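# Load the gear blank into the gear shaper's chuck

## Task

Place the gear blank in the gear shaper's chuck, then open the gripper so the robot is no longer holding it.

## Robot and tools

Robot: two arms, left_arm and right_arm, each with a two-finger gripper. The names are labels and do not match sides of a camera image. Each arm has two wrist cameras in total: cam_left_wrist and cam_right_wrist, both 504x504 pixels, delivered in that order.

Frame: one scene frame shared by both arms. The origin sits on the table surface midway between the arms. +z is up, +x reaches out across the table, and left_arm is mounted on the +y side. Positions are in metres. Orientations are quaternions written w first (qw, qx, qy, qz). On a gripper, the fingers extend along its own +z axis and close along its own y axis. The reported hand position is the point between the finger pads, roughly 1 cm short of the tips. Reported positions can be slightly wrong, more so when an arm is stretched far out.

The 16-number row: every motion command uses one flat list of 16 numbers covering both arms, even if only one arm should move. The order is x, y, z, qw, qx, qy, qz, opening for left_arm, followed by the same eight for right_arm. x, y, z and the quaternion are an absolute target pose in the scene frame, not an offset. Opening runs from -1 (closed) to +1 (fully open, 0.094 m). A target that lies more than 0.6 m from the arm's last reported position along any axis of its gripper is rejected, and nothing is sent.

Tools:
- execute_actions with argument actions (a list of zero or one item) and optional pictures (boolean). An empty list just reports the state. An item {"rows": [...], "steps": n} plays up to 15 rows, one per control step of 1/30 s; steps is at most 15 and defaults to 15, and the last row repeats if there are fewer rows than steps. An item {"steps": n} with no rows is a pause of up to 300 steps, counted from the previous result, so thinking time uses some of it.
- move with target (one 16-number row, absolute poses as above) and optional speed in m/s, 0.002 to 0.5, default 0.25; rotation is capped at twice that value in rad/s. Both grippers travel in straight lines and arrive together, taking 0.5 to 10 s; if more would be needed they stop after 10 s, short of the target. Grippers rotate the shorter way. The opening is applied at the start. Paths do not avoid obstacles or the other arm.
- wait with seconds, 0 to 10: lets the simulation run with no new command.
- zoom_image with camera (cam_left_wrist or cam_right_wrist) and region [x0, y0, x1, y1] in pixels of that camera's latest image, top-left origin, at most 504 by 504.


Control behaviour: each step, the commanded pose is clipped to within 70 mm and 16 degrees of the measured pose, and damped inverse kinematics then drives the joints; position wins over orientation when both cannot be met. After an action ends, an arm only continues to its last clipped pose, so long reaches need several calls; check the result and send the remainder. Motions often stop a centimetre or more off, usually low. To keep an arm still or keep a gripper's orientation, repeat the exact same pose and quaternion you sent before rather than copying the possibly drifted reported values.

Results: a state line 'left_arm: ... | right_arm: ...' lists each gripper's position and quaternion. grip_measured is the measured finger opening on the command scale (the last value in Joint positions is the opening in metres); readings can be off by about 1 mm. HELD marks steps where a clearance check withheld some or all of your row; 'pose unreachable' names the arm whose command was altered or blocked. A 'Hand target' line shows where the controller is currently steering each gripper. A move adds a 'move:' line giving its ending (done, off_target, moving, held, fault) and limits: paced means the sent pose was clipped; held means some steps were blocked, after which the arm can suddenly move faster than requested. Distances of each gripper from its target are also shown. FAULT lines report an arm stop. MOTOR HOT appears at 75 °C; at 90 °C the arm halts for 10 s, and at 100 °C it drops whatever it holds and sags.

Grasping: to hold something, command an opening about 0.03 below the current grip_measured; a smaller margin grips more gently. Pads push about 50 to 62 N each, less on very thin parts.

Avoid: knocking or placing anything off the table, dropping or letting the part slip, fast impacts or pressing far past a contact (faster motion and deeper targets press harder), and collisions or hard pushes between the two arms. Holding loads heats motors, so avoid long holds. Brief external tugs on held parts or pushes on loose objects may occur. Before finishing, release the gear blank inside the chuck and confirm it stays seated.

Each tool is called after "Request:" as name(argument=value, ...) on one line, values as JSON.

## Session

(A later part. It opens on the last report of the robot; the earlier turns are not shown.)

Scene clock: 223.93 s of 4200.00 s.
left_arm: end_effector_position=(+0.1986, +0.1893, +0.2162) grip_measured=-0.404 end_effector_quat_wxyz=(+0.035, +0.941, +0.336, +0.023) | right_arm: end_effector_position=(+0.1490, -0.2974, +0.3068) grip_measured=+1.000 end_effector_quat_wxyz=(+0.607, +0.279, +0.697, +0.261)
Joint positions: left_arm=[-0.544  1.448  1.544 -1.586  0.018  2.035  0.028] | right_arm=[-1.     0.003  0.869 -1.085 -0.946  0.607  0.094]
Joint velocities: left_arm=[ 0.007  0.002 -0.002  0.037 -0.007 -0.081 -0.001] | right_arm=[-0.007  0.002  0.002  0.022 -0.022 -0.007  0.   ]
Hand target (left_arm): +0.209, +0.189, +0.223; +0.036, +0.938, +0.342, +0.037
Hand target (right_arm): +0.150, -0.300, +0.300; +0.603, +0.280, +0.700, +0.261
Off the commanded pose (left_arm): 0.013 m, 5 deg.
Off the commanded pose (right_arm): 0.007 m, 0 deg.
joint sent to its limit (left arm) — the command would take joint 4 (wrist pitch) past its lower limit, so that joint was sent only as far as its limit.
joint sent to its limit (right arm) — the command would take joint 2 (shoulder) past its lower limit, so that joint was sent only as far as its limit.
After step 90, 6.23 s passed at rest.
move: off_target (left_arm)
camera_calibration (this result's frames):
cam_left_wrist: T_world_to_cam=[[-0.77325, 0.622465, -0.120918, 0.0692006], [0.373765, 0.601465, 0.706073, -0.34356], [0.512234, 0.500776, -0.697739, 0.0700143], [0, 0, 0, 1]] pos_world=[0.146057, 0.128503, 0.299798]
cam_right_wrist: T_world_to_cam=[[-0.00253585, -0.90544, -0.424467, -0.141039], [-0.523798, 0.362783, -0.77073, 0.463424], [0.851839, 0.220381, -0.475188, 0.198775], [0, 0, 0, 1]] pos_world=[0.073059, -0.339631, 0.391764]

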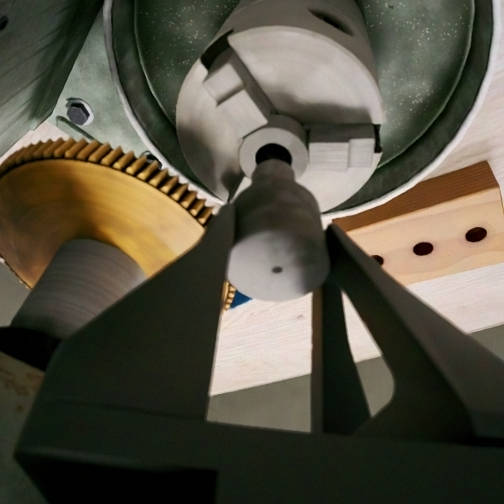

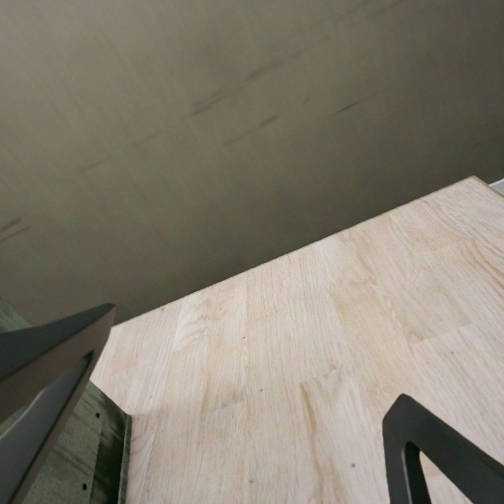

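Request:
move(target=[0.204,0.192,0.21,0.02,0.94,0.34,0.015,-0.44,0.15,-0.3,0.3,0.607,0.279,0.697,0.262,1], speed=0.01)

Request:
zoom_image(camera="cam_left_wrist", region=[170,60,400,290])

Scene clock: 250.10 s of 4200.00 s.
left_arm: end_effector_position=(+0.1985, +0.1875, +0.2148) grip_measured=-0.404 end_effector_quat_wxyz=(+0.036, +0.943, +0.330, +0.018) | right_arm: end_effector_position=(+0.1490, -0.2974, +0.3068) grip_measured=+1.000 end_effector_quat_wxyz=(+0.607, +0.279, +0.697, +0.261)
Joint positions: left_arm=[-0.544  1.454  1.544 -1.586  0.028  2.048  0.028] | right_arm=[-1.     0.003  0.869 -1.085 -0.946  0.607  0.094]
Joint velocities: left_arm=[ 0.017 -0.002 -0.012  0.007 -0.022  0.051 -0.001] | right_arm=[-0.012  0.012 -0.002  0.051  0.007  0.007  0.   ]
Hand target (left_arm): +0.204, +0.192, +0.210; +0.021, +0.940, +0.340, +0.016
Hand target (right_arm): +0.150, -0.300, +0.300; +0.603, +0.280, +0.700, +0.261
Off the commanded pose (left_arm): 0.009 m, 2 deg.
Off the commanded pose (right_arm): 0.007 m, 0 deg.
joint sent to its limit (left arm) — the command would take joint 4 (wrist pitch) past its lower limit, so that joint was sent only as far as its limit.
joint sent to its limit (right arm) — the command would take joint 2 (shoulder) past its lower limit, so that joint was sent only as far as its limit.
After step 90, 21.23 s passed at rest.
move: done
camera_calibration (this result's frames):
cam_left_wrist: T_world_to_cam=[[-0.765963, 0.632063, -0.117458, 0.0660255], [0.387797, 0.599984, 0.699738, -0.342671], [0.512751, 0.490424, -0.704678, 0.0733394], [0, 0, 0, 1]] pos_world=[0.145855, 0.127898, 0.299216]
cam_right_wrist: T_world_to_cam=[[-0.00253585, -0.90544, -0.424467, -0.141039], [-0.523798, 0.362783, -0.77073, 0.463424], [0.851839, 0.220381, -0.475188, 0.198775], [0, 0, 0, 1]] pos_world=[0.073059, -0.339631, 0.391764]

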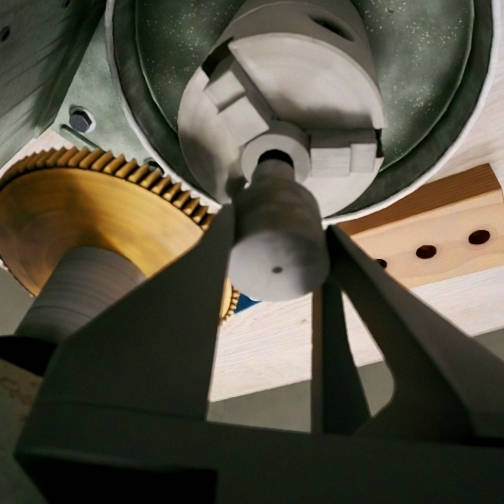

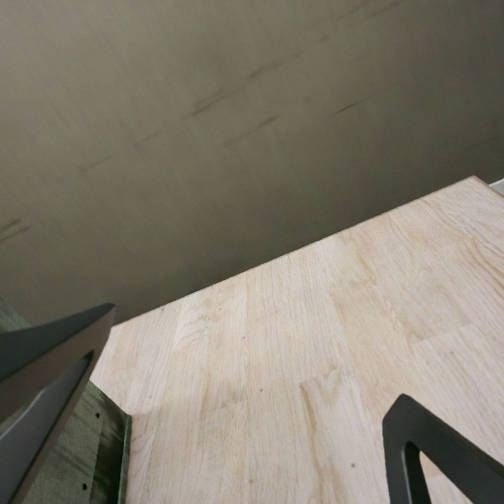

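Region (170, 60, 400, 290) of cam_left_wrist's 504x504 image, scaled by 2.191, with more detail than that image has.

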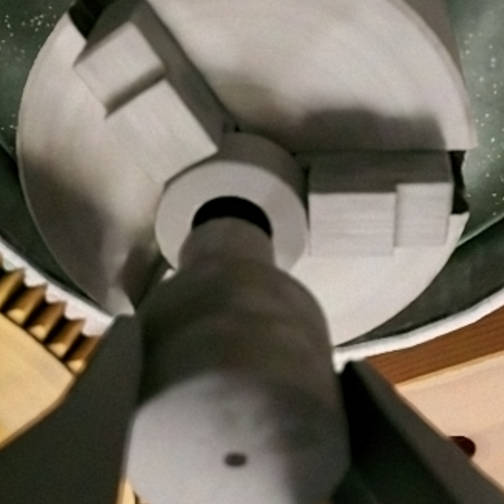

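Request:
move(target=[0.2,0.19,0.228,0.03,0.94,0.34,0.03,-0.44,0.15,-0.3,0.3,0.607,0.279,0.697,0.262,1], speed=0.01)

Request:
move(target=[0.207,0.195,0.228,0.035,0.94,0.34,0.035,-0.44,0.15,-0.3,0.3,0.607,0.279,0.697,0.262,1], speed=0.01)

Request:
zoom_image(camera="cam_left_wrist", region=[170,60,400,290])

Scene clock: 261.57 s of 4200.00 s.
left_arm: end_effector_position=(+0.1986, +0.1883, +0.2154) grip_measured=-0.404 end_effector_quat_wxyz=(+0.032, +0.942, +0.333, +0.023) | right_arm: end_effector_position=(+0.1490, -0.2974, +0.3068) grip_measured=+1.000 end_effector_quat_wxyz=(+0.607, +0.279, +0.697, +0.261)
Joint positions: left_arm=[-0.55   1.452  1.544 -1.586  0.015  2.035  0.028] | right_arm=[-1.     0.003  0.869 -1.085 -0.946  0.607  0.094]
Joint velocities: left_arm=[-0.012  0.002 -0.007 -0.051 -0.037 -0.007 -0.   ] | right_arm=[-0.002 -0.002 -0.012 -0.022 -0.066  0.037  0.   ]
Hand target (left_arm): +0.200, +0.190, +0.227; +0.043, +0.939, +0.339, +0.044
Hand target (right_arm): +0.150, -0.300, +0.300; +0.603, +0.280, +0.700, +0.261
Off the commanded pose (left_arm): 0.013 m, 1 deg.
Off the commanded pose (right_arm): 0.007 m, 0 deg.
joint sent to its limit (left arm) — the command would take joint 4 (wrist pitch) past its lower limit, so that joint was sent only as far as its limit.
joint sent to its limit (right arm) — the command would take joint 2 (shoulder) past its lower limit, so that joint was sent only as far as its limit.
After step 90, 6.50 s passed at rest.
move: off_target (left_arm)
camera_calibration (this result's frames):
cam_left_wrist: T_world_to_cam=[[-0.76981, 0.627504, -0.116755, 0.0671083], [0.378479, 0.596067, 0.708137, -0.342776], [0.513952, 0.500941, -0.696355, 0.0693045], [0, 0, 0, 1]] pos_world=[0.145775, 0.127489, 0.298828]
cam_right_wrist: T_world_to_cam=[[-0.00253585, -0.90544, -0.424467, -0.141039], [-0.523798, 0.362783, -0.77073, 0.463424], [0.851839, 0.220381, -0.475188, 0.198775], [0, 0, 0, 1]] pos_world=[0.073059, -0.339631, 0.391764]

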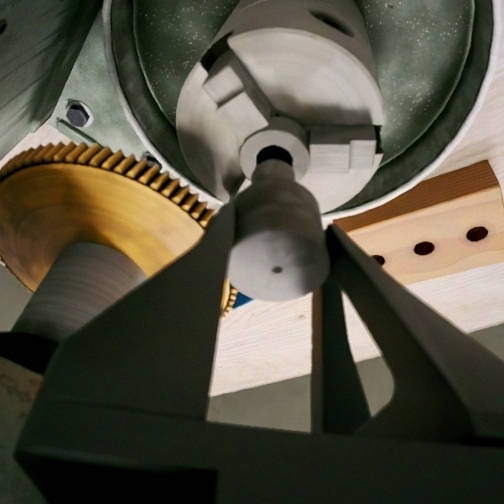

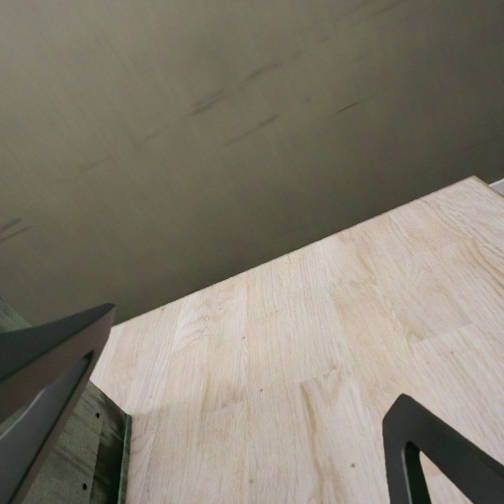

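Scene clock: 263.43 s of 4200.00 s.
left_arm: end_effector_position=(+0.1988, +0.1888, +0.2154) grip_measured=-0.404 end_effector_quat_wxyz=(+0.035, +0.945, +0.325, +0.020) | right_arm: end_effector_position=(+0.1490, -0.2974, +0.3068) grip_measured=+1.000 end_effector_quat_wxyz=(+0.607, +0.279, +0.697, +0.261)
Joint positions: left_arm=[-0.541  1.452  1.544 -1.586  0.024  2.062  0.028] | right_arm=[-1.     0.003  0.869 -1.085 -0.946  0.607  0.094]
Joint velocities: left_arm=[ 0.017 -0.002  0.002  0.037  0.007 -0.022  0.   ] | right_arm=[-0.002 -0.007 -0.007 -0.007  0.037  0.007  0.   ]
Hand target (left_arm): +0.207, +0.195, +0.227; +0.043, +0.939, +0.340, +0.043
Hand target (right_arm): +0.150, -0.300, +0.300; +0.603, +0.280, +0.700, +0.261
Off the commanded pose (left_arm): 0.016 m, 3 deg.
Off the commanded pose (right_arm): 0.007 m, 0 deg.
joint sent to its limit (left arm) — the command would take joint 4 (wrist pitch) past its lower limit, so that joint was sent only as far as its limit.
joint sent to its limit (right arm) — the command would take joint 2 (shoulder) past its lower limit, so that joint was sent only as far as its limit.
move: off_target (left_arm)
camera_calibration (this result's frames):
cam_left_wrist: T_world_to_cam=[[-0.758575, 0.640601, -0.119136, 0.0628019], [0.391006, 0.593797, 0.703221, -0.344171], [0.521227, 0.486863, -0.700919, 0.0711646], [0, 0, 0, 1]] pos_world=[0.14512, 0.129489, 0.299391]
cam_right_wrist: T_world_to_cam=[[-0.00253585, -0.90544, -0.424467, -0.141039], [-0.523798, 0.362783, -0.77073, 0.463424], [0.851839, 0.220381, -0.475188, 0.198775], [0, 0, 0, 1]] pos_world=[0.073059, -0.339631, 0.391764]

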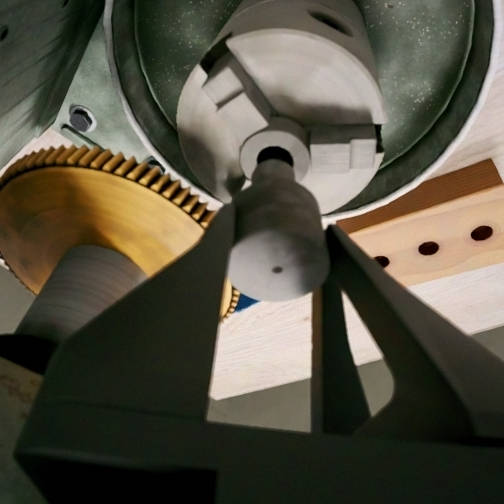

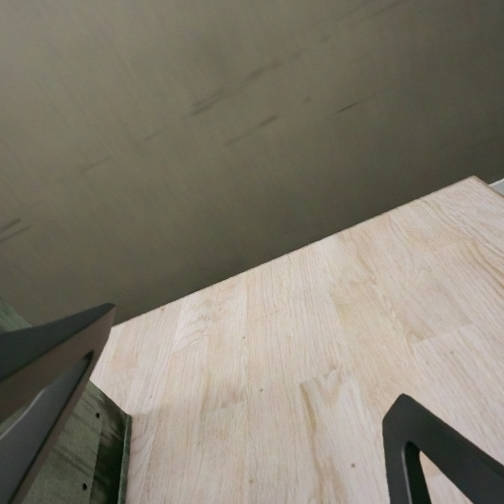

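Region (170, 60, 400, 290) of cam_left_wrist's 504x504 image, scaled by 2.191, with more detail than that image has.

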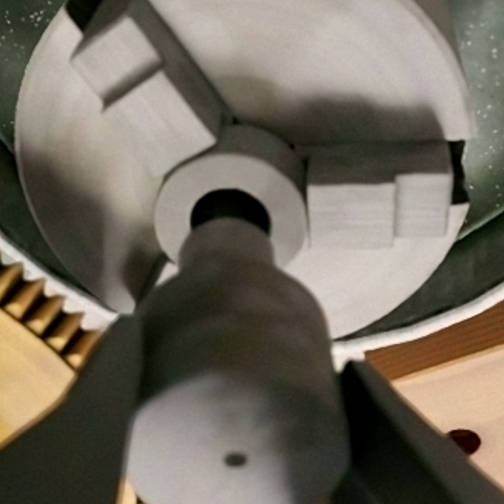

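Request:
move(target=[0.203,0.2,0.24,0.055,0.937,0.34,0.07,-0.44,0.15,-0.3,0.3,0.607,0.279,0.697,0.262,1], speed=0.02)

Request:
zoom_image(camera="cam_left_wrist", region=[170,60,400,290])

Scene clock: 276.33 s of 4200.00 s.
left_arm: end_effector_position=(+0.1994, +0.1991, +0.2234) grip_measured=-0.404 end_effector_quat_wxyz=(+0.034, +0.941, +0.332, +0.045) | right_arm: end_effector_position=(+0.1490, -0.2974, +0.3068) grip_measured=+1.000 end_effector_quat_wxyz=(+0.607, +0.279, +0.697, +0.261)
Joint positions: left_arm=[-0.527  1.416  1.544 -1.586 -0.011  2.06   0.028] | right_arm=[-1.     0.003  0.869 -1.085 -0.946  0.608  0.094]
Joint velocities: left_arm=[-0.012 -0.002  0.002  0.051  0.007  0.066 -0.001] | right_arm=[ 0.002 -0.012 -0.002  0.037 -0.037 -0.037  0.   ]
Hand target (left_arm): +0.203, +0.200, +0.239; +0.056, +0.936, +0.339, +0.069
Hand target (right_arm): +0.150, -0.300, +0.300; +0.603, +0.280, +0.700, +0.261
Off the commanded pose (left_arm): 0.017 m, 4 deg.
Off the commanded pose (right_arm): 0.007 m, 0 deg.
joint sent to its limit (right arm) — the command would take joint 2 (shoulder) past its lower limit, so that joint was sent only as far as its limit.
After step 90, 6.83 s passed at rest.
move: off_target (left_arm)
camera_calibration (this result's frames):
cam_left_wrist: T_world_to_cam=[[-0.764475, 0.628485, -0.143473, 0.0665984], [0.346147, 0.587943, 0.731098, -0.352258], [0.543838, 0.509244, -0.667016, 0.054924], [0, 0, 0, 1]] pos_world=[0.142976, 0.137282, 0.303726]
cam_right_wrist: T_world_to_cam=[[-0.00258416, -0.905279, -0.42481, -0.140879], [-0.523788, 0.3631, -0.770587, 0.463473], [0.851845, 0.220519, -0.475113, 0.198792], [0, 0, 0, 1]] pos_world=[0.0730578, -0.339659, 0.391749]

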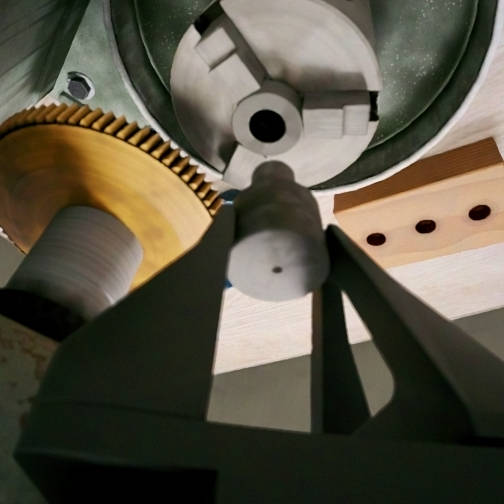

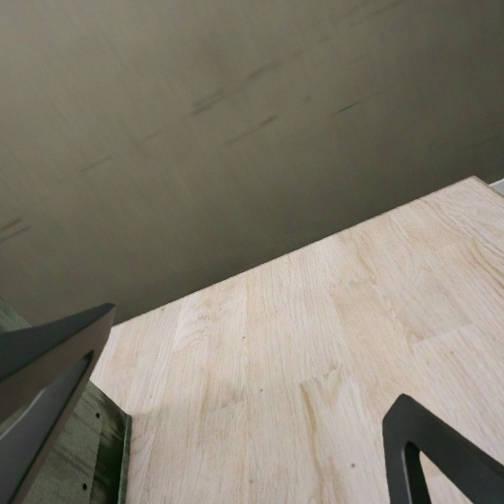

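Region (170, 60, 400, 290) of cam_left_wrist's 504x504 image, scaled by 2.191, with more detail than that image has.

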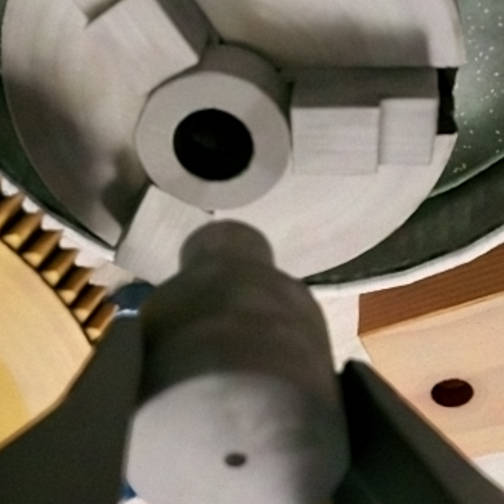

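Request:
move(target=[0.216,0.194,0.236,0.055,0.937,0.34,0.07,-0.44,0.15,-0.3,0.3,0.607,0.279,0.697,0.262,1], speed=0.02)

Request:
zoom_image(camera="cam_left_wrist", region=[170,60,400,290])

Scene clock: 286.93 s of 4200.00 s.
left_arm: end_effector_position=(+0.2021, +0.1963, +0.2263) grip_measured=-0.404 end_effector_quat_wxyz=(+0.041, +0.941, +0.332, +0.046) | right_arm: end_effector_position=(+0.1490, -0.2974, +0.3068) grip_measured=+1.000 end_effector_quat_wxyz=(+0.607, +0.279, +0.697, +0.261)
Joint positions: left_arm=[-0.527  1.424  1.561 -1.585 -0.003  2.06   0.028] | right_arm=[-1.     0.003  0.869 -1.085 -0.946  0.607  0.094]
Joint velocities: left_arm=[-0.007  0.007 -0.022 -0.022 -0.022 -0.081  0.001] | right_arm=[ 0.002 -0.007 -0.002  0.007  0.037 -0.007  0.   ]
Hand target (left_arm): +0.216, +0.194, +0.235; +0.055, +0.936, +0.340, +0.070
Hand target (right_arm): +0.150, -0.300, +0.300; +0.603, +0.280, +0.700, +0.261
Off the commanded pose (left_arm): 0.017 m, 3 deg.
Off the commanded pose (right_arm): 0.007 m, 0 deg.
joint sent to its limit (right arm) — the command would take joint 2 (shoulder) past its lower limit, so that joint was sent only as far as its limit.
After step 90, 5.57 s passed at rest.
move: off_target (left_arm)
camera_calibration (this result's frames):
cam_left_wrist: T_world_to_cam=[[-0.762927, 0.62749, -0.155561, 0.073513], [0.342214, 0.596135, 0.726301, -0.353365], [0.548482, 0.500879, -0.669543, 0.0580099], [0, 0, 0, 1]] pos_world=[0.145194, 0.135468, 0.306925]
cam_right_wrist: T_world_to_cam=[[-0.00253585, -0.90544, -0.424467, -0.141039], [-0.523798, 0.362783, -0.77073, 0.463424], [0.851839, 0.220381, -0.475188, 0.198775], [0, 0, 0, 1]] pos_world=[0.073059, -0.339631, 0.391764]

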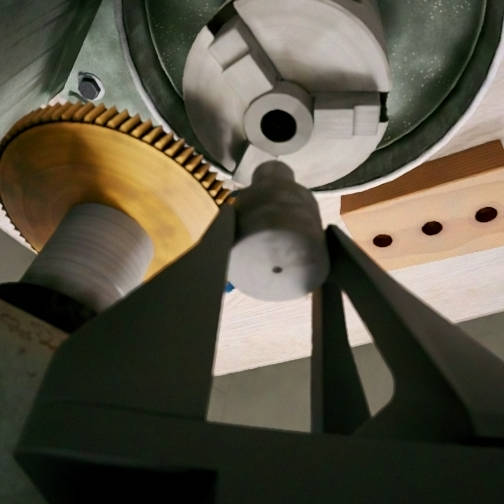

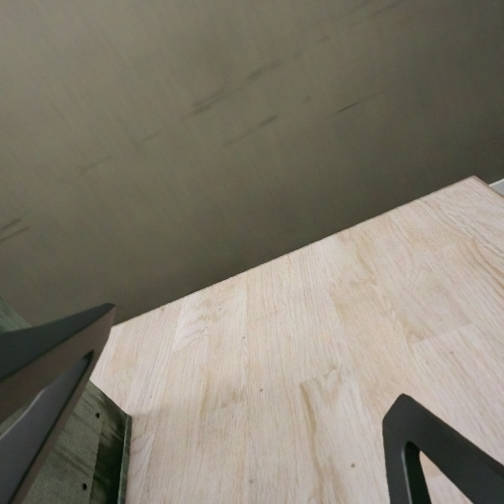

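Region (170, 60, 400, 290) of cam_left_wrist's 504x504 image, scaled by 2.191, with more detail than that image has.

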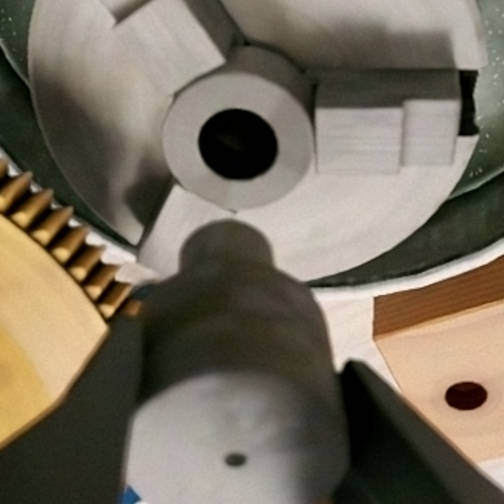

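Request:
move(target=[0.215,0.196,0.226,0.045,0.937,0.34,0.055,-0.44,0.15,-0.3,0.3,0.607,0.279,0.697,0.262,1], speed=0.01)

Request:
zoom_image(camera="cam_left_wrist", region=[170,60,400,290])

Scene clock: 297.67 s of 4200.00 s.
left_arm: end_effector_position=(+0.2020, +0.1962, +0.2262) grip_measured=-0.404 end_effector_quat_wxyz=(+0.041, +0.941, +0.332, +0.046) | right_arm: end_effector_position=(+0.1490, -0.2974, +0.3068) grip_measured=+1.000 end_effector_quat_wxyz=(+0.607, +0.279, +0.697, +0.261)
Joint positions: left_arm=[-0.527  1.424  1.561 -1.586 -0.002  2.061  0.028] | right_arm=[-1.     0.003  0.869 -1.085 -0.946  0.607  0.094]
Joint velocities: left_arm=[ 0.002 -0.007 -0.002 -0.007  0.007 -0.007 -0.001] | right_arm=[ 0.002 -0.007 -0.002  0.022 -0.037 -0.022  0.   ]
Hand target (left_arm): +0.215, +0.196, +0.226; +0.045, +0.938, +0.340, +0.055
Hand target (right_arm): +0.150, -0.300, +0.300; +0.603, +0.280, +0.700, +0.261
Off the commanded pose (left_arm): 0.013 m, 2 deg.
Off the commanded pose (right_arm): 0.007 m, 0 deg.
joint sent to its limit (right arm) — the command would take joint 2 (shoulder) past its lower limit, so that joint was sent only as far as its limit.
After step 90, 6.20 s passed at rest.
move: off_target (left_arm)
camera_calibration (this result's frames):
cam_left_wrist: T_world_to_cam=[[-0.762542, 0.62809, -0.155021, 0.0731674], [0.343421, 0.596069, 0.725785, -0.353311], [0.548262, 0.500205, -0.670227, 0.0583838], [0, 0, 0, 1]] pos_world=[0.145118, 0.135438, 0.3069]
cam_right_wrist: T_world_to_cam=[[-0.00253585, -0.90544, -0.424467, -0.141039], [-0.523798, 0.362783, -0.77073, 0.463424], [0.851839, 0.220381, -0.475188, 0.198775], [0, 0, 0, 1]] pos_world=[0.073059, -0.339631, 0.391764]

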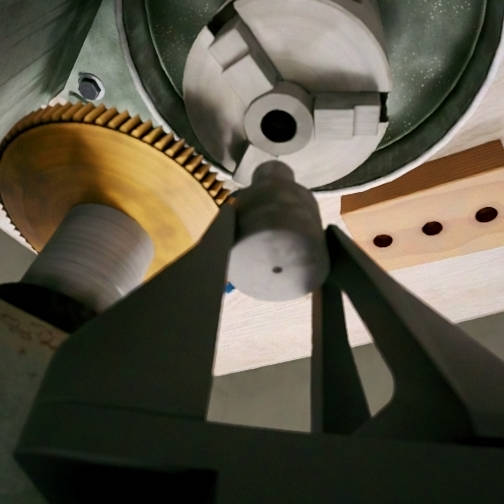

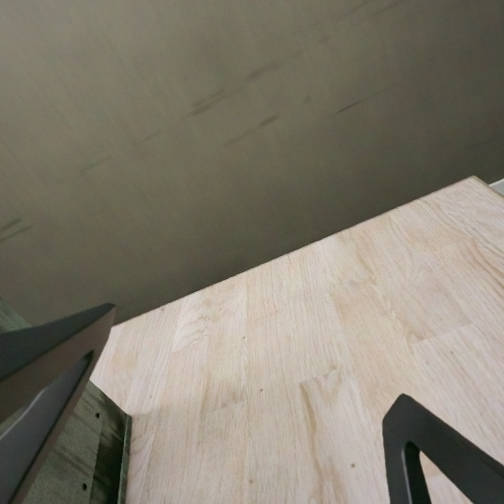

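Region (170, 60, 400, 290) of cam_left_wrist's 504x504 image, scaled by 2.191, with more detail than that image has.

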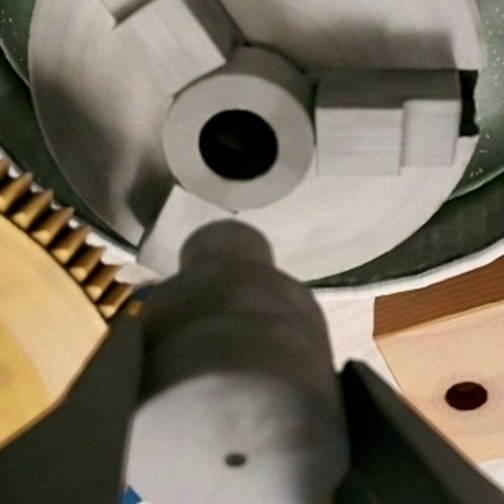

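Request:
move(target=[0.215,0.201,0.212,0.035,0.937,0.34,0.045,-0.44,0.15,-0.3,0.3,0.607,0.279,0.697,0.262,1], speed=0.01)

Request:
zoom_image(camera="cam_left_wrist", region=[170,60,400,290])

Scene clock: 304.07 s of 4200.00 s.
left_arm: end_effector_position=(+0.1987, +0.1991, +0.2181) grip_measured=-0.404 end_effector_quat_wxyz=(+0.035, +0.943, +0.329, +0.031) | right_arm: end_effector_position=(+0.1490, -0.2974, +0.3068) grip_measured=+1.000 end_effector_quat_wxyz=(+0.607, +0.279, +0.697, +0.261)
Joint positions: left_arm=[-0.513  1.425  1.532 -1.584  0.01   2.081  0.028] | right_arm=[-1.     0.003  0.869 -1.085 -0.946  0.607  0.094]
Joint velocities: left_arm=[ 0.007  0.007 -0.027 -0.007 -0.022 -0.007 -0.001] | right_arm=[-0.007  0.012  0.002 -0.022  0.037 -0.037  0.   ]
Hand target (left_arm): +0.214, +0.201, +0.212; +0.036, +0.938, +0.341, +0.045
Hand target (right_arm): +0.150, -0.300, +0.300; +0.603, +0.280, +0.700, +0.261
Off the commanded pose (left_arm): 0.018 m, 2 deg.
Off the commanded pose (right_arm): 0.007 m, 0 deg.
joint sent to its limit (right arm) — the command would take joint 2 (shoulder) past its lower limit, so that joint was sent only as far as its limit.
After step 90, 1.20 s passed at rest.
move: off_target (left_arm)
camera_calibration (this result's frames):
cam_left_wrist: T_world_to_cam=[[-0.76238, 0.633982, -0.129779, 0.0608526], [0.370251, 0.591808, 0.716015, -0.350412], [0.530745, 0.497825, -0.685916, 0.0607898], [0, 0, 0, 1]] pos_world=[0.143869, 0.138535, 0.300494]
cam_right_wrist: T_world_to_cam=[[-0.00253585, -0.90544, -0.424467, -0.141039], [-0.523798, 0.362783, -0.77073, 0.463424], [0.851839, 0.220381, -0.475188, 0.198775], [0, 0, 0, 1]] pos_world=[0.073059, -0.339631, 0.391764]

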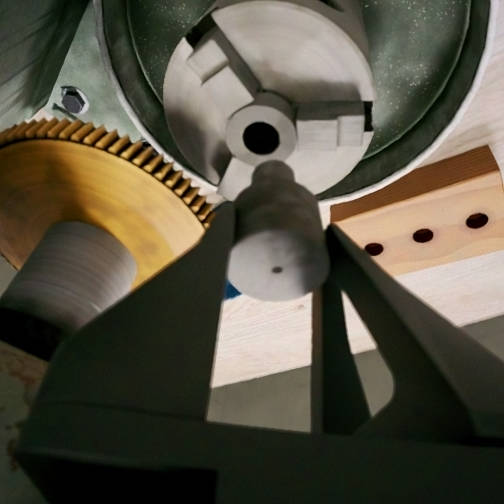

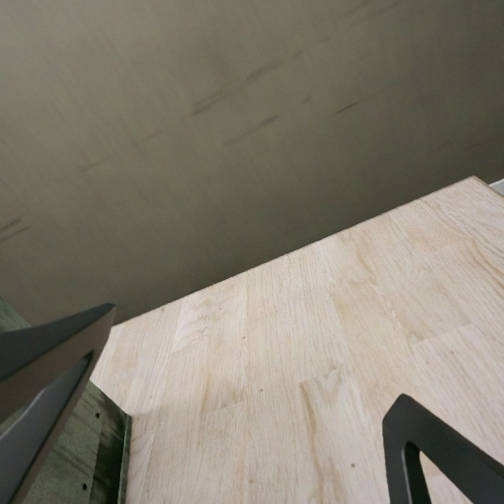

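Region (170, 60, 400, 290) of cam_left_wrist's 504x504 image, scaled by 2.191, with more detail than that image has.

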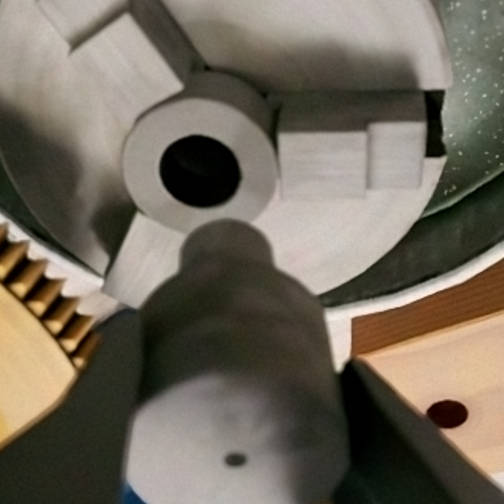

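Request:
move(target=[0.2,0.198,0.24,0.07,0.934,0.338,0.09,-0.44,0.15,-0.3,0.3,0.607,0.279,0.697,0.262,1], speed=0.03)

Request:
zoom_image(camera="cam_left_wrist", region=[170,60,400,290])

Scene clock: 320.10 s of 4200.00 s.
left_arm: end_effector_position=(+0.2015, +0.1996, +0.2333) grip_measured=-0.404 end_effector_quat_wxyz=(+0.058, +0.936, +0.338, +0.077) | right_arm: end_effector_position=(+0.1490, -0.2974, +0.3068) grip_measured=+1.000 end_effector_quat_wxyz=(+0.607, +0.279, +0.697, +0.261)
Joint positions: left_arm=[-0.529  1.363  1.532 -1.548 -0.02   2.046  0.028] | right_arm=[-1.     0.003  0.869 -1.085 -0.946  0.607  0.094]
Joint velocities: left_arm=[ 0.007  0.012 -0.012  0.007 -0.007 -0.051 -0.   ] | right_arm=[-0.007  0.012  0.022  0.007 -0.007 -0.007  0.   ]
Hand target (left_arm): +0.201, +0.198, +0.239; +0.070, +0.934, +0.337, +0.090
Hand target (right_arm): +0.150, -0.300, +0.300; +0.603, +0.280, +0.700, +0.261
Off the commanded pose (left_arm): 0.007 m, 2 deg.
Off the commanded pose (right_arm): 0.007 m, 0 deg.
joint sent to its limit (right arm) — the command would take joint 2 (shoulder) past its lower limit, so that joint was sent only as far as its limit.
After step 90, 10.47 s passed at rest.
move: done
camera_calibration (this result's frames):
cam_left_wrist: T_world_to_cam=[[-0.759304, 0.613817, -0.21607, 0.0881823], [0.282754, 0.610266, 0.740017, -0.354273], [0.586095, 0.500803, -0.636937, 0.0462928], [0, 0, 0, 1]] pos_world=[0.139997, 0.138889, 0.310707]
cam_right_wrist: T_world_to_cam=[[-0.00253585, -0.90544, -0.424467, -0.141039], [-0.523798, 0.362783, -0.77073, 0.463424], [0.851839, 0.220381, -0.475188, 0.198775], [0, 0, 0, 1]] pos_world=[0.073059, -0.339631, 0.391764]

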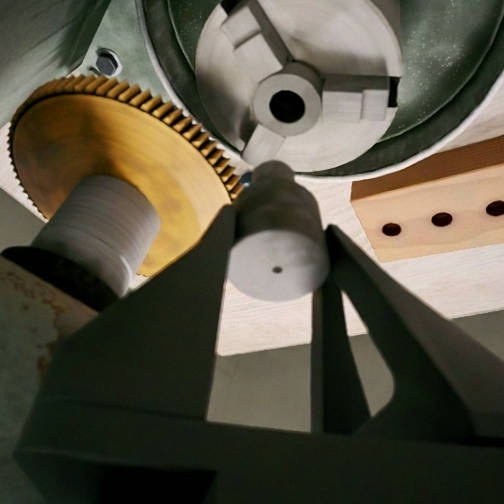

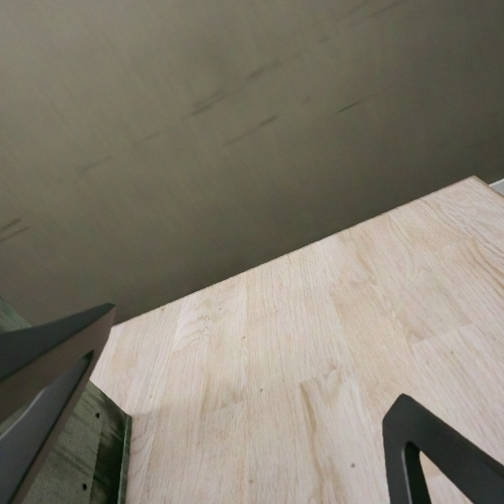

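Region (170, 60, 400, 290) of cam_left_wrist's 504x504 image, scaled by 2.191, with more detail than that image has.

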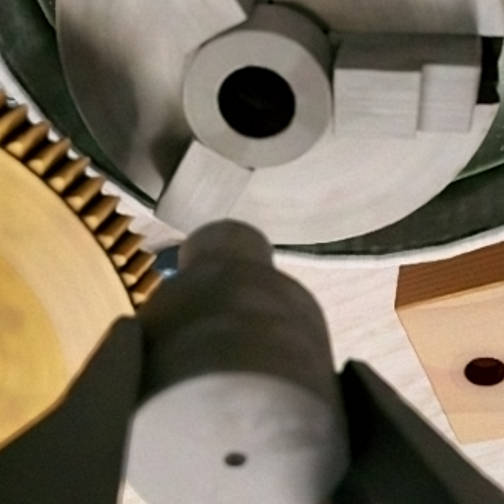

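Request:
move(target=[0.1955,0.197,0.229,0.07,0.934,0.338,0.09,-0.44,0.15,-0.3,0.3,0.607,0.279,0.697,0.262,1], speed=0.01)

Request:
zoom_image(camera="cam_left_wrist", region=[170,60,400,290])

Scene clock: 332.03 s of 4200.00 s.
left_arm: end_effector_position=(+0.1967, +0.1988, +0.2244) grip_measured=-0.404 end_effector_quat_wxyz=(+0.058, +0.936, +0.338, +0.079) | right_arm: end_effector_position=(+0.1490, -0.2974, +0.3068) grip_measured=+1.000 end_effector_quat_wxyz=(+0.607, +0.279, +0.697, +0.261)
Joint positions: left_arm=[-0.544  1.333  1.47  -1.514 -0.026  2.031  0.028] | right_arm=[-1.     0.003  0.869 -1.085 -0.946  0.607  0.094]
Joint velocities: left_arm=[-0.007  0.002  0.007 -0.007 -0.125 -0.066 -0.001] | right_arm=[ 0.007 -0.012 -0.012 -0.007  0.022 -0.007  0.   ]
Hand target (left_arm): +0.195, +0.197, +0.229; +0.070, +0.934, +0.338, +0.090
Hand target (right_arm): +0.150, -0.300, +0.300; +0.603, +0.280, +0.700, +0.261
Off the commanded pose (left_arm): 0.005 m, 2 deg.
Off the commanded pose (right_arm): 0.007 m, 0 deg.
joint sent to its limit (right arm) — the command would take joint 2 (shoulder) past its lower limit, so that joint was sent only as far as its limit.
After step 90, 6.97 s passed at rest.
move: done
camera_calibration (this result's frames):
cam_left_wrist: T_world_to_cam=[[-0.759187, 0.613166, -0.218318, 0.0836788], [0.279333, 0.609906, 0.741612, -0.345444], [0.587884, 0.502039, -0.63431, 0.0426456], [0, 0, 0, 1]] pos_world=[0.134951, 0.13797, 0.301505]
cam_right_wrist: T_world_to_cam=[[-0.00253585, -0.90544, -0.424467, -0.141039], [-0.523798, 0.362783, -0.77073, 0.463424], [0.851839, 0.220381, -0.475188, 0.198775], [0, 0, 0, 1]] pos_world=[0.073059, -0.339631, 0.391764]

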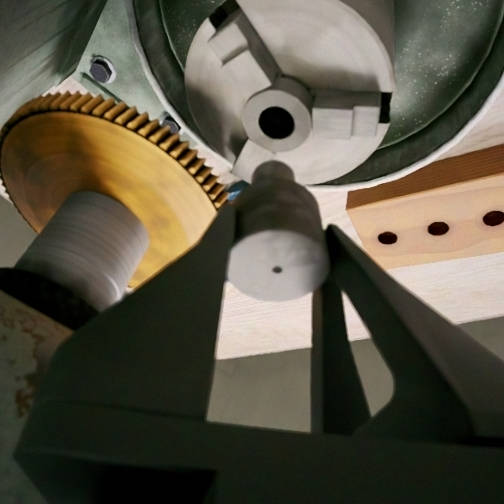

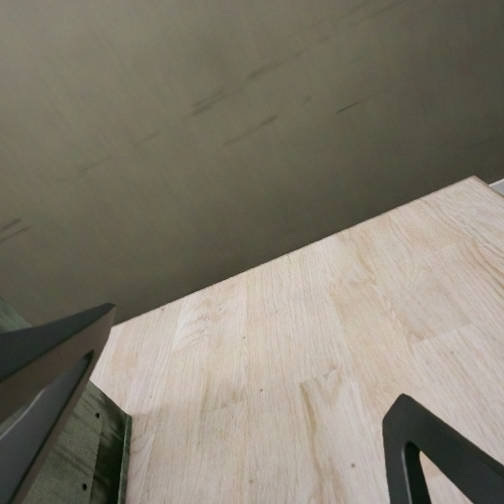

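Region (170, 60, 400, 290) of cam_left_wrist's 504x504 image, scaled by 2.191, with more detail than that image has.

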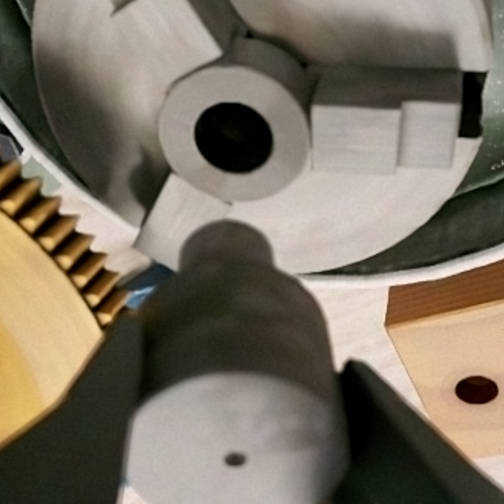

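Request:
move(target=[0.199,0.196,0.219,0.04,0.937,0.339,0.055,-0.44,0.15,-0.3,0.3,0.607,0.279,0.697,0.262,1], speed=0.01)

Request:
zoom_image(camera="cam_left_wrist", region=[170,60,400,290])

Scene clock: 346.17 s of 4200.00 s.
left_arm: end_effector_position=(+0.1961, +0.1990, +0.2113) grip_measured=-0.404 end_effector_quat_wxyz=(+0.030, +0.939, +0.339, +0.050) | right_arm: end_effector_position=(+0.1490, -0.2974, +0.3068) grip_measured=+1.000 end_effector_quat_wxyz=(+0.607, +0.279, +0.697, +0.261)
Joint positions: left_arm=[-0.544  1.388  1.47  -1.539 -0.026  2.03   0.028] | right_arm=[-1.     0.003  0.869 -1.085 -0.946  0.607  0.094]
Joint velocities: left_arm=[ 0.007 -0.002 -0.007  0.051 -0.007  0.066 -0.001] | right_arm=[-0.002 -0.007 -0.007 -0.051  0.007 -0.007  0.   ]
Hand target (left_arm): +0.199, +0.196, +0.219; +0.040, +0.938, +0.340, +0.055
Hand target (right_arm): +0.150, -0.300, +0.300; +0.603, +0.280, +0.700, +0.261
Off the commanded pose (left_arm): 0.009 m, 1 deg.
Off the commanded pose (right_arm): 0.007 m, 0 deg.
joint sent to its limit (right arm) — the command would take joint 2 (shoulder) past its lower limit, so that joint was sent only as far as its limit.
After step 90, 7.87 s passed at rest.
move: done
camera_calibration (this result's frames):
cam_left_wrist: T_world_to_cam=[[-0.77285, 0.618456, -0.14218, 0.0657788], [0.333075, 0.586039, 0.73866, -0.340891], [0.540152, 0.523516, -0.658913, 0.0448245], [0, 0, 0, 1]] pos_world=[0.140167, 0.135628, 0.29069]
cam_right_wrist: T_world_to_cam=[[-0.00253585, -0.90544, -0.424467, -0.141039], [-0.523798, 0.362783, -0.77073, 0.463424], [0.851839, 0.220381, -0.475188, 0.198775], [0, 0, 0, 1]] pos_world=[0.073059, -0.339631, 0.391764]

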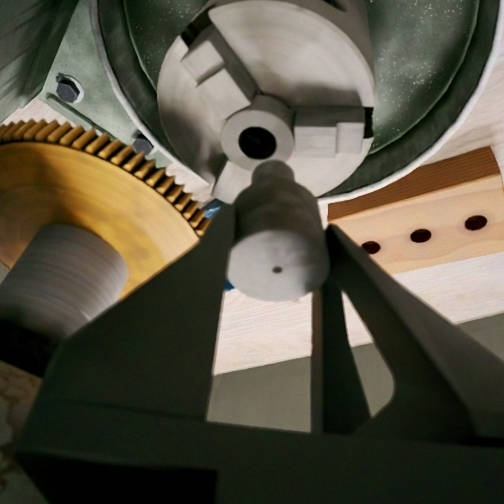

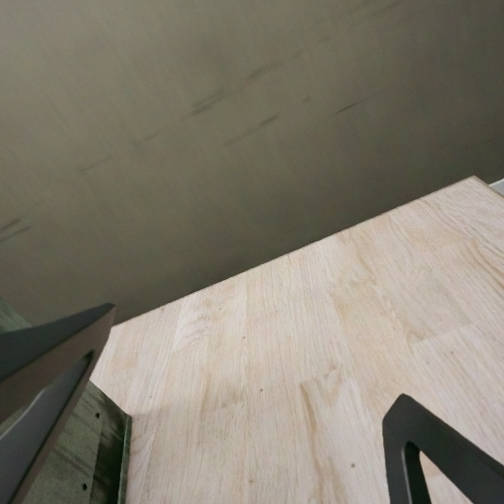

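Region (170, 60, 400, 290) of cam_left_wrist's 504x504 image, scaled by 2.191, with more detail than that image has.

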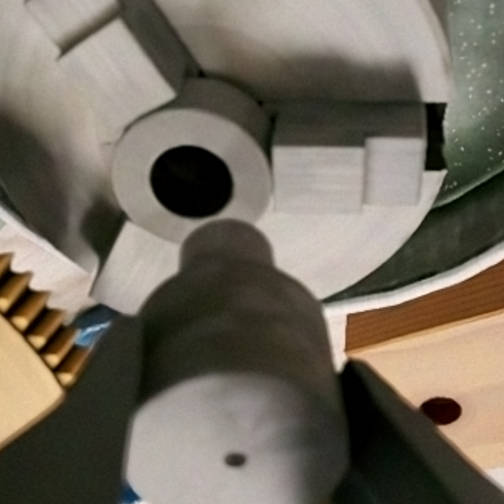

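Request:
move(target=[0.204,0.194,0.228,0.055,0.935,0.339,0.07,-0.44,0.15,-0.3,0.3,0.607,0.279,0.697,0.262,1], speed=0.01)

Request:
zoom_image(camera="cam_left_wrist", region=[170,60,400,290])

Scene clock: 369.00 s of 4200.00 s.
left_arm: end_effector_position=(+0.1988, +0.1978, +0.2164) grip_measured=-0.404 end_effector_quat_wxyz=(+0.037, +0.938, +0.339, +0.057) | right_arm: end_effector_position=(+0.1490, -0.2974, +0.3068) grip_measured=+1.000 end_effector_quat_wxyz=(+0.607, +0.279, +0.697, +0.261)
Joint positions: left_arm=[-0.544  1.388  1.489 -1.539 -0.026  2.03   0.028] | right_arm=[-1.     0.003  0.869 -1.085 -0.946  0.607  0.094]
Joint velocities: left_arm=[-0.007  0.022  0.007 -0.022 -0.037  0.022 -0.001] | right_arm=[-0.002 -0.017 -0.002 -0.051  0.022  0.007  0.   ]
Hand target (left_arm): +0.204, +0.194, +0.227; +0.055, +0.937, +0.339, +0.070
Hand target (right_arm): +0.150, -0.300, +0.300; +0.603, +0.280, +0.700, +0.261
Off the commanded pose (left_arm): 0.013 m, 3 deg.
Off the commanded pose (right_arm): 0.007 m, 0 deg.
joint sent to its limit (right arm) — the command would take joint 2 (shoulder) past its lower limit, so that joint was sent only as far as its limit.
After step 90, 16.40 s passed at rest.
move: off_target (left_arm)
camera_calibration (this result's frames):
cam_left_wrist: T_world_to_cam=[[-0.770326, 0.61733, -0.159694, 0.0728419], [0.320715, 0.591557, 0.739731, -0.34372], [0.551126, 0.518618, -0.653679, 0.0450175], [0, 0, 0, 1]] pos_world=[0.141538, 0.135016, 0.29532]
cam_right_wrist: T_world_to_cam=[[-0.00253585, -0.90544, -0.424467, -0.141039], [-0.523798, 0.362783, -0.77073, 0.463424], [0.851839, 0.220381, -0.475188, 0.198775], [0, 0, 0, 1]] pos_world=[0.073059, -0.339631, 0.391764]

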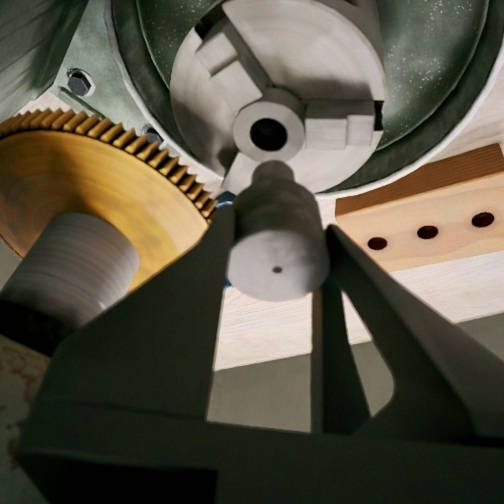

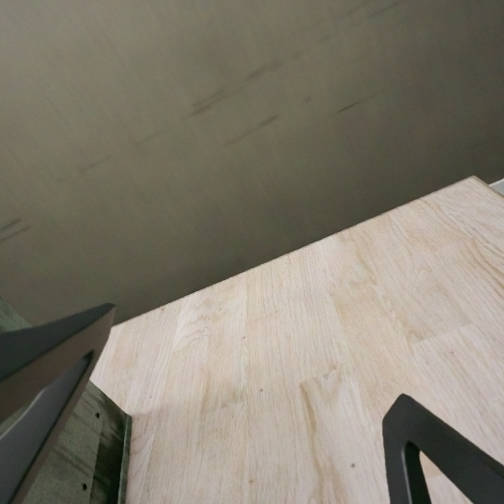

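Region (170, 60, 400, 290) of cam_left_wrist's 504x504 image, scaled by 2.191, with more detail than that image has.

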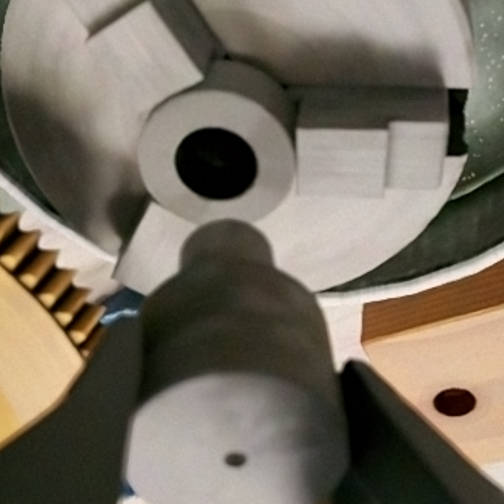

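Request:
move(target=[0.21,0.192,0.203,0.01,0.94,0.342,0.012,-0.44,0.15,-0.3,0.3,0.607,0.279,0.697,0.262,1], speed=0.02)

Request:
zoom_image(camera="cam_left_wrist", region=[170,60,400,290])

Scene clock: 386.67 s of 4200.00 s.
left_arm: end_effector_position=(+0.1932, +0.1904, +0.1983) grip_measured=-0.404 end_effector_quat_wxyz=(+0.011, +0.944, +0.331, -0.007) | right_arm: end_effector_position=(+0.1490, -0.2974, +0.3068) grip_measured=+1.000 end_effector_quat_wxyz=(+0.607, +0.279, +0.697, +0.261)
Joint positions: left_arm=[-0.544  1.477  1.499 -1.586  0.025  2.048  0.028] | right_arm=[-1.     0.003  0.869 -1.085 -0.946  0.607  0.094]
Joint velocities: left_arm=[-0.002 -0.017 -0.012 -0.066  0.022 -0.022  0.   ] | right_arm=[ 0.022 -0.007 -0.002 -0.022 -0.022 -0.007  0.   ]
Hand target (left_arm): +0.209, +0.192, +0.203; +0.010, +0.939, +0.342, +0.012
Hand target (right_arm): +0.150, -0.300, +0.300; +0.603, +0.280, +0.700, +0.261
Off the commanded pose (left_arm): 0.018 m, 3 deg.
Off the commanded pose (right_arm): 0.007 m, 0 deg.
joint sent to its limit (right arm) — the command would take joint 2 (shoulder) past its lower limit, so that joint was sent only as far as its limit.
After step 90, 11.83 s passed at rest.
move: off_target (left_arm)
camera_calibration (this result's frames):
cam_left_wrist: T_world_to_cam=[[-0.771466, 0.634232, -0.0508987, 0.0456628], [0.430534, 0.579242, 0.692184, -0.333547], [0.468488, 0.512083, -0.719924, 0.0704954], [0, 0, 0, 1]] pos_world=[0.145804, 0.128144, 0.283951]
cam_right_wrist: T_world_to_cam=[[-0.00253585, -0.90544, -0.424467, -0.141039], [-0.523798, 0.362783, -0.77073, 0.463424], [0.851839, 0.220381, -0.475188, 0.198775], [0, 0, 0, 1]] pos_world=[0.073059, -0.339631, 0.391764]

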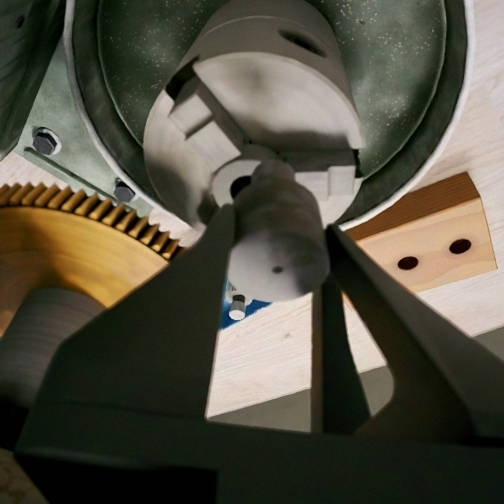

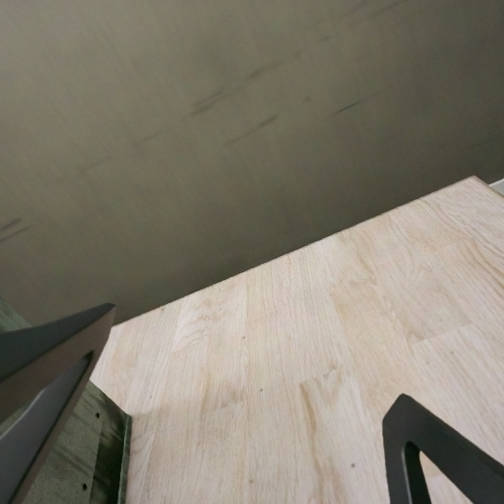

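Region (170, 60, 400, 290) of cam_left_wrist's 504x504 image, scaled by 2.191, with more detail than that image has.

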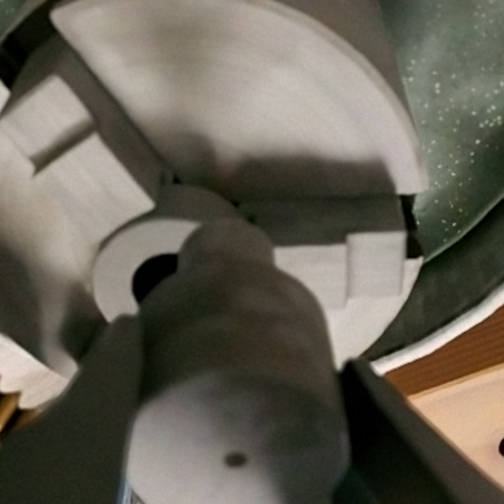

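Request:
move(target=[0.209,0.194,0.21,0.04,0.937,0.339,0.05,-0.44,0.15,-0.3,0.3,0.607,0.279,0.697,0.262,1], speed=0.02)

Request:
zoom_image(camera="cam_left_wrist", region=[170,60,400,290])

Scene clock: 396.70 s of 4200.00 s.
left_arm: end_effector_position=(+0.1972, +0.1910, +0.2051) grip_measured=-0.404 end_effector_quat_wxyz=(+0.025, +0.944, +0.329, +0.017) | right_arm: end_effector_position=(+0.1490, -0.2974, +0.3068) grip_measured=+1.000 end_effector_quat_wxyz=(+0.607, +0.279, +0.697, +0.261)
Joint positions: left_arm=[-0.544  1.448  1.499 -1.563  0.012  2.05   0.028] | right_arm=[-1.     0.003  0.869 -1.085 -0.946  0.607  0.094]
Joint velocities: left_arm=[-0.002 -0.002  0.012  0.022 -0.007  0.051  0.001] | right_arm=[-0.002 -0.012  0.007  0.022 -0.066 -0.066  0.   ]
Hand target (left_arm): +0.209, +0.194, +0.210; +0.041, +0.938, +0.339, +0.049
Hand target (right_arm): +0.150, -0.300, +0.300; +0.603, +0.280, +0.700, +0.261
Off the commanded pose (left_arm): 0.013 m, 4 deg.
Off the commanded pose (right_arm): 0.007 m, 0 deg.
joint sent to its limit (right arm) — the command would take joint 2 (shoulder) past its lower limit, so that joint was sent only as far as its limit.
After step 90, 3.57 s passed at rest.
move: off_target (left_arm)
camera_calibration (this result's frames):
cam_left_wrist: T_world_to_cam=[[-0.765535, 0.635837, -0.0983235, 0.0569652], [0.394484, 0.584584, 0.708973, -0.337658], [0.50827, 0.503957, -0.698347, 0.0624478], [0, 0, 0, 1]] pos_world=[0.145069, 0.129698, 0.288602]
cam_right_wrist: T_world_to_cam=[[-0.00253585, -0.90544, -0.424467, -0.141039], [-0.523798, 0.362783, -0.77073, 0.463424], [0.851839, 0.220381, -0.475188, 0.198775], [0, 0, 0, 1]] pos_world=[0.073059, -0.339631, 0.391764]

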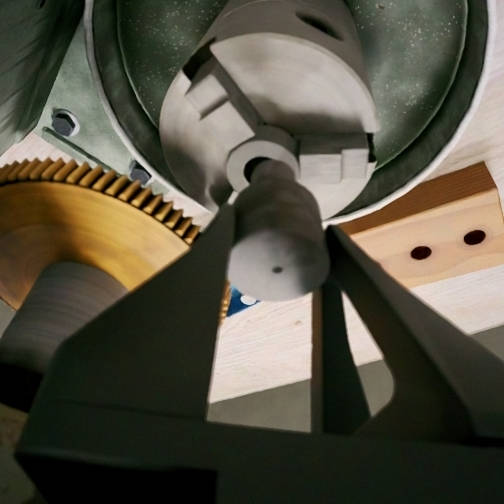

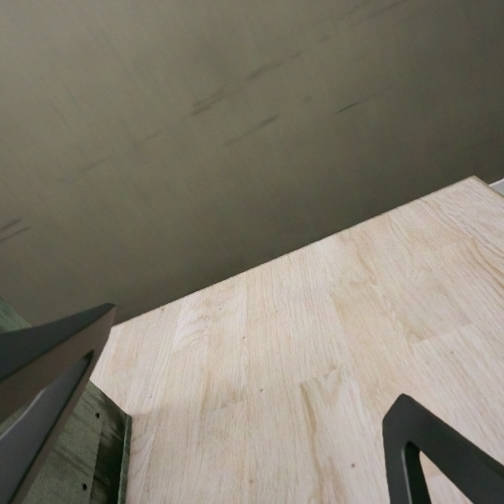

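Region (170, 60, 400, 290) of cam_left_wrist's 504x504 image, scaled by 2.191, with more detail than that image has.

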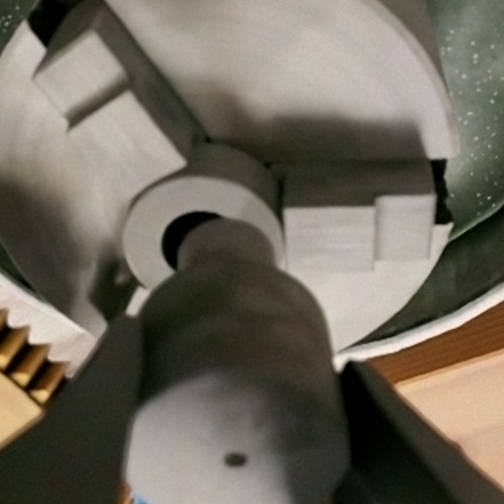

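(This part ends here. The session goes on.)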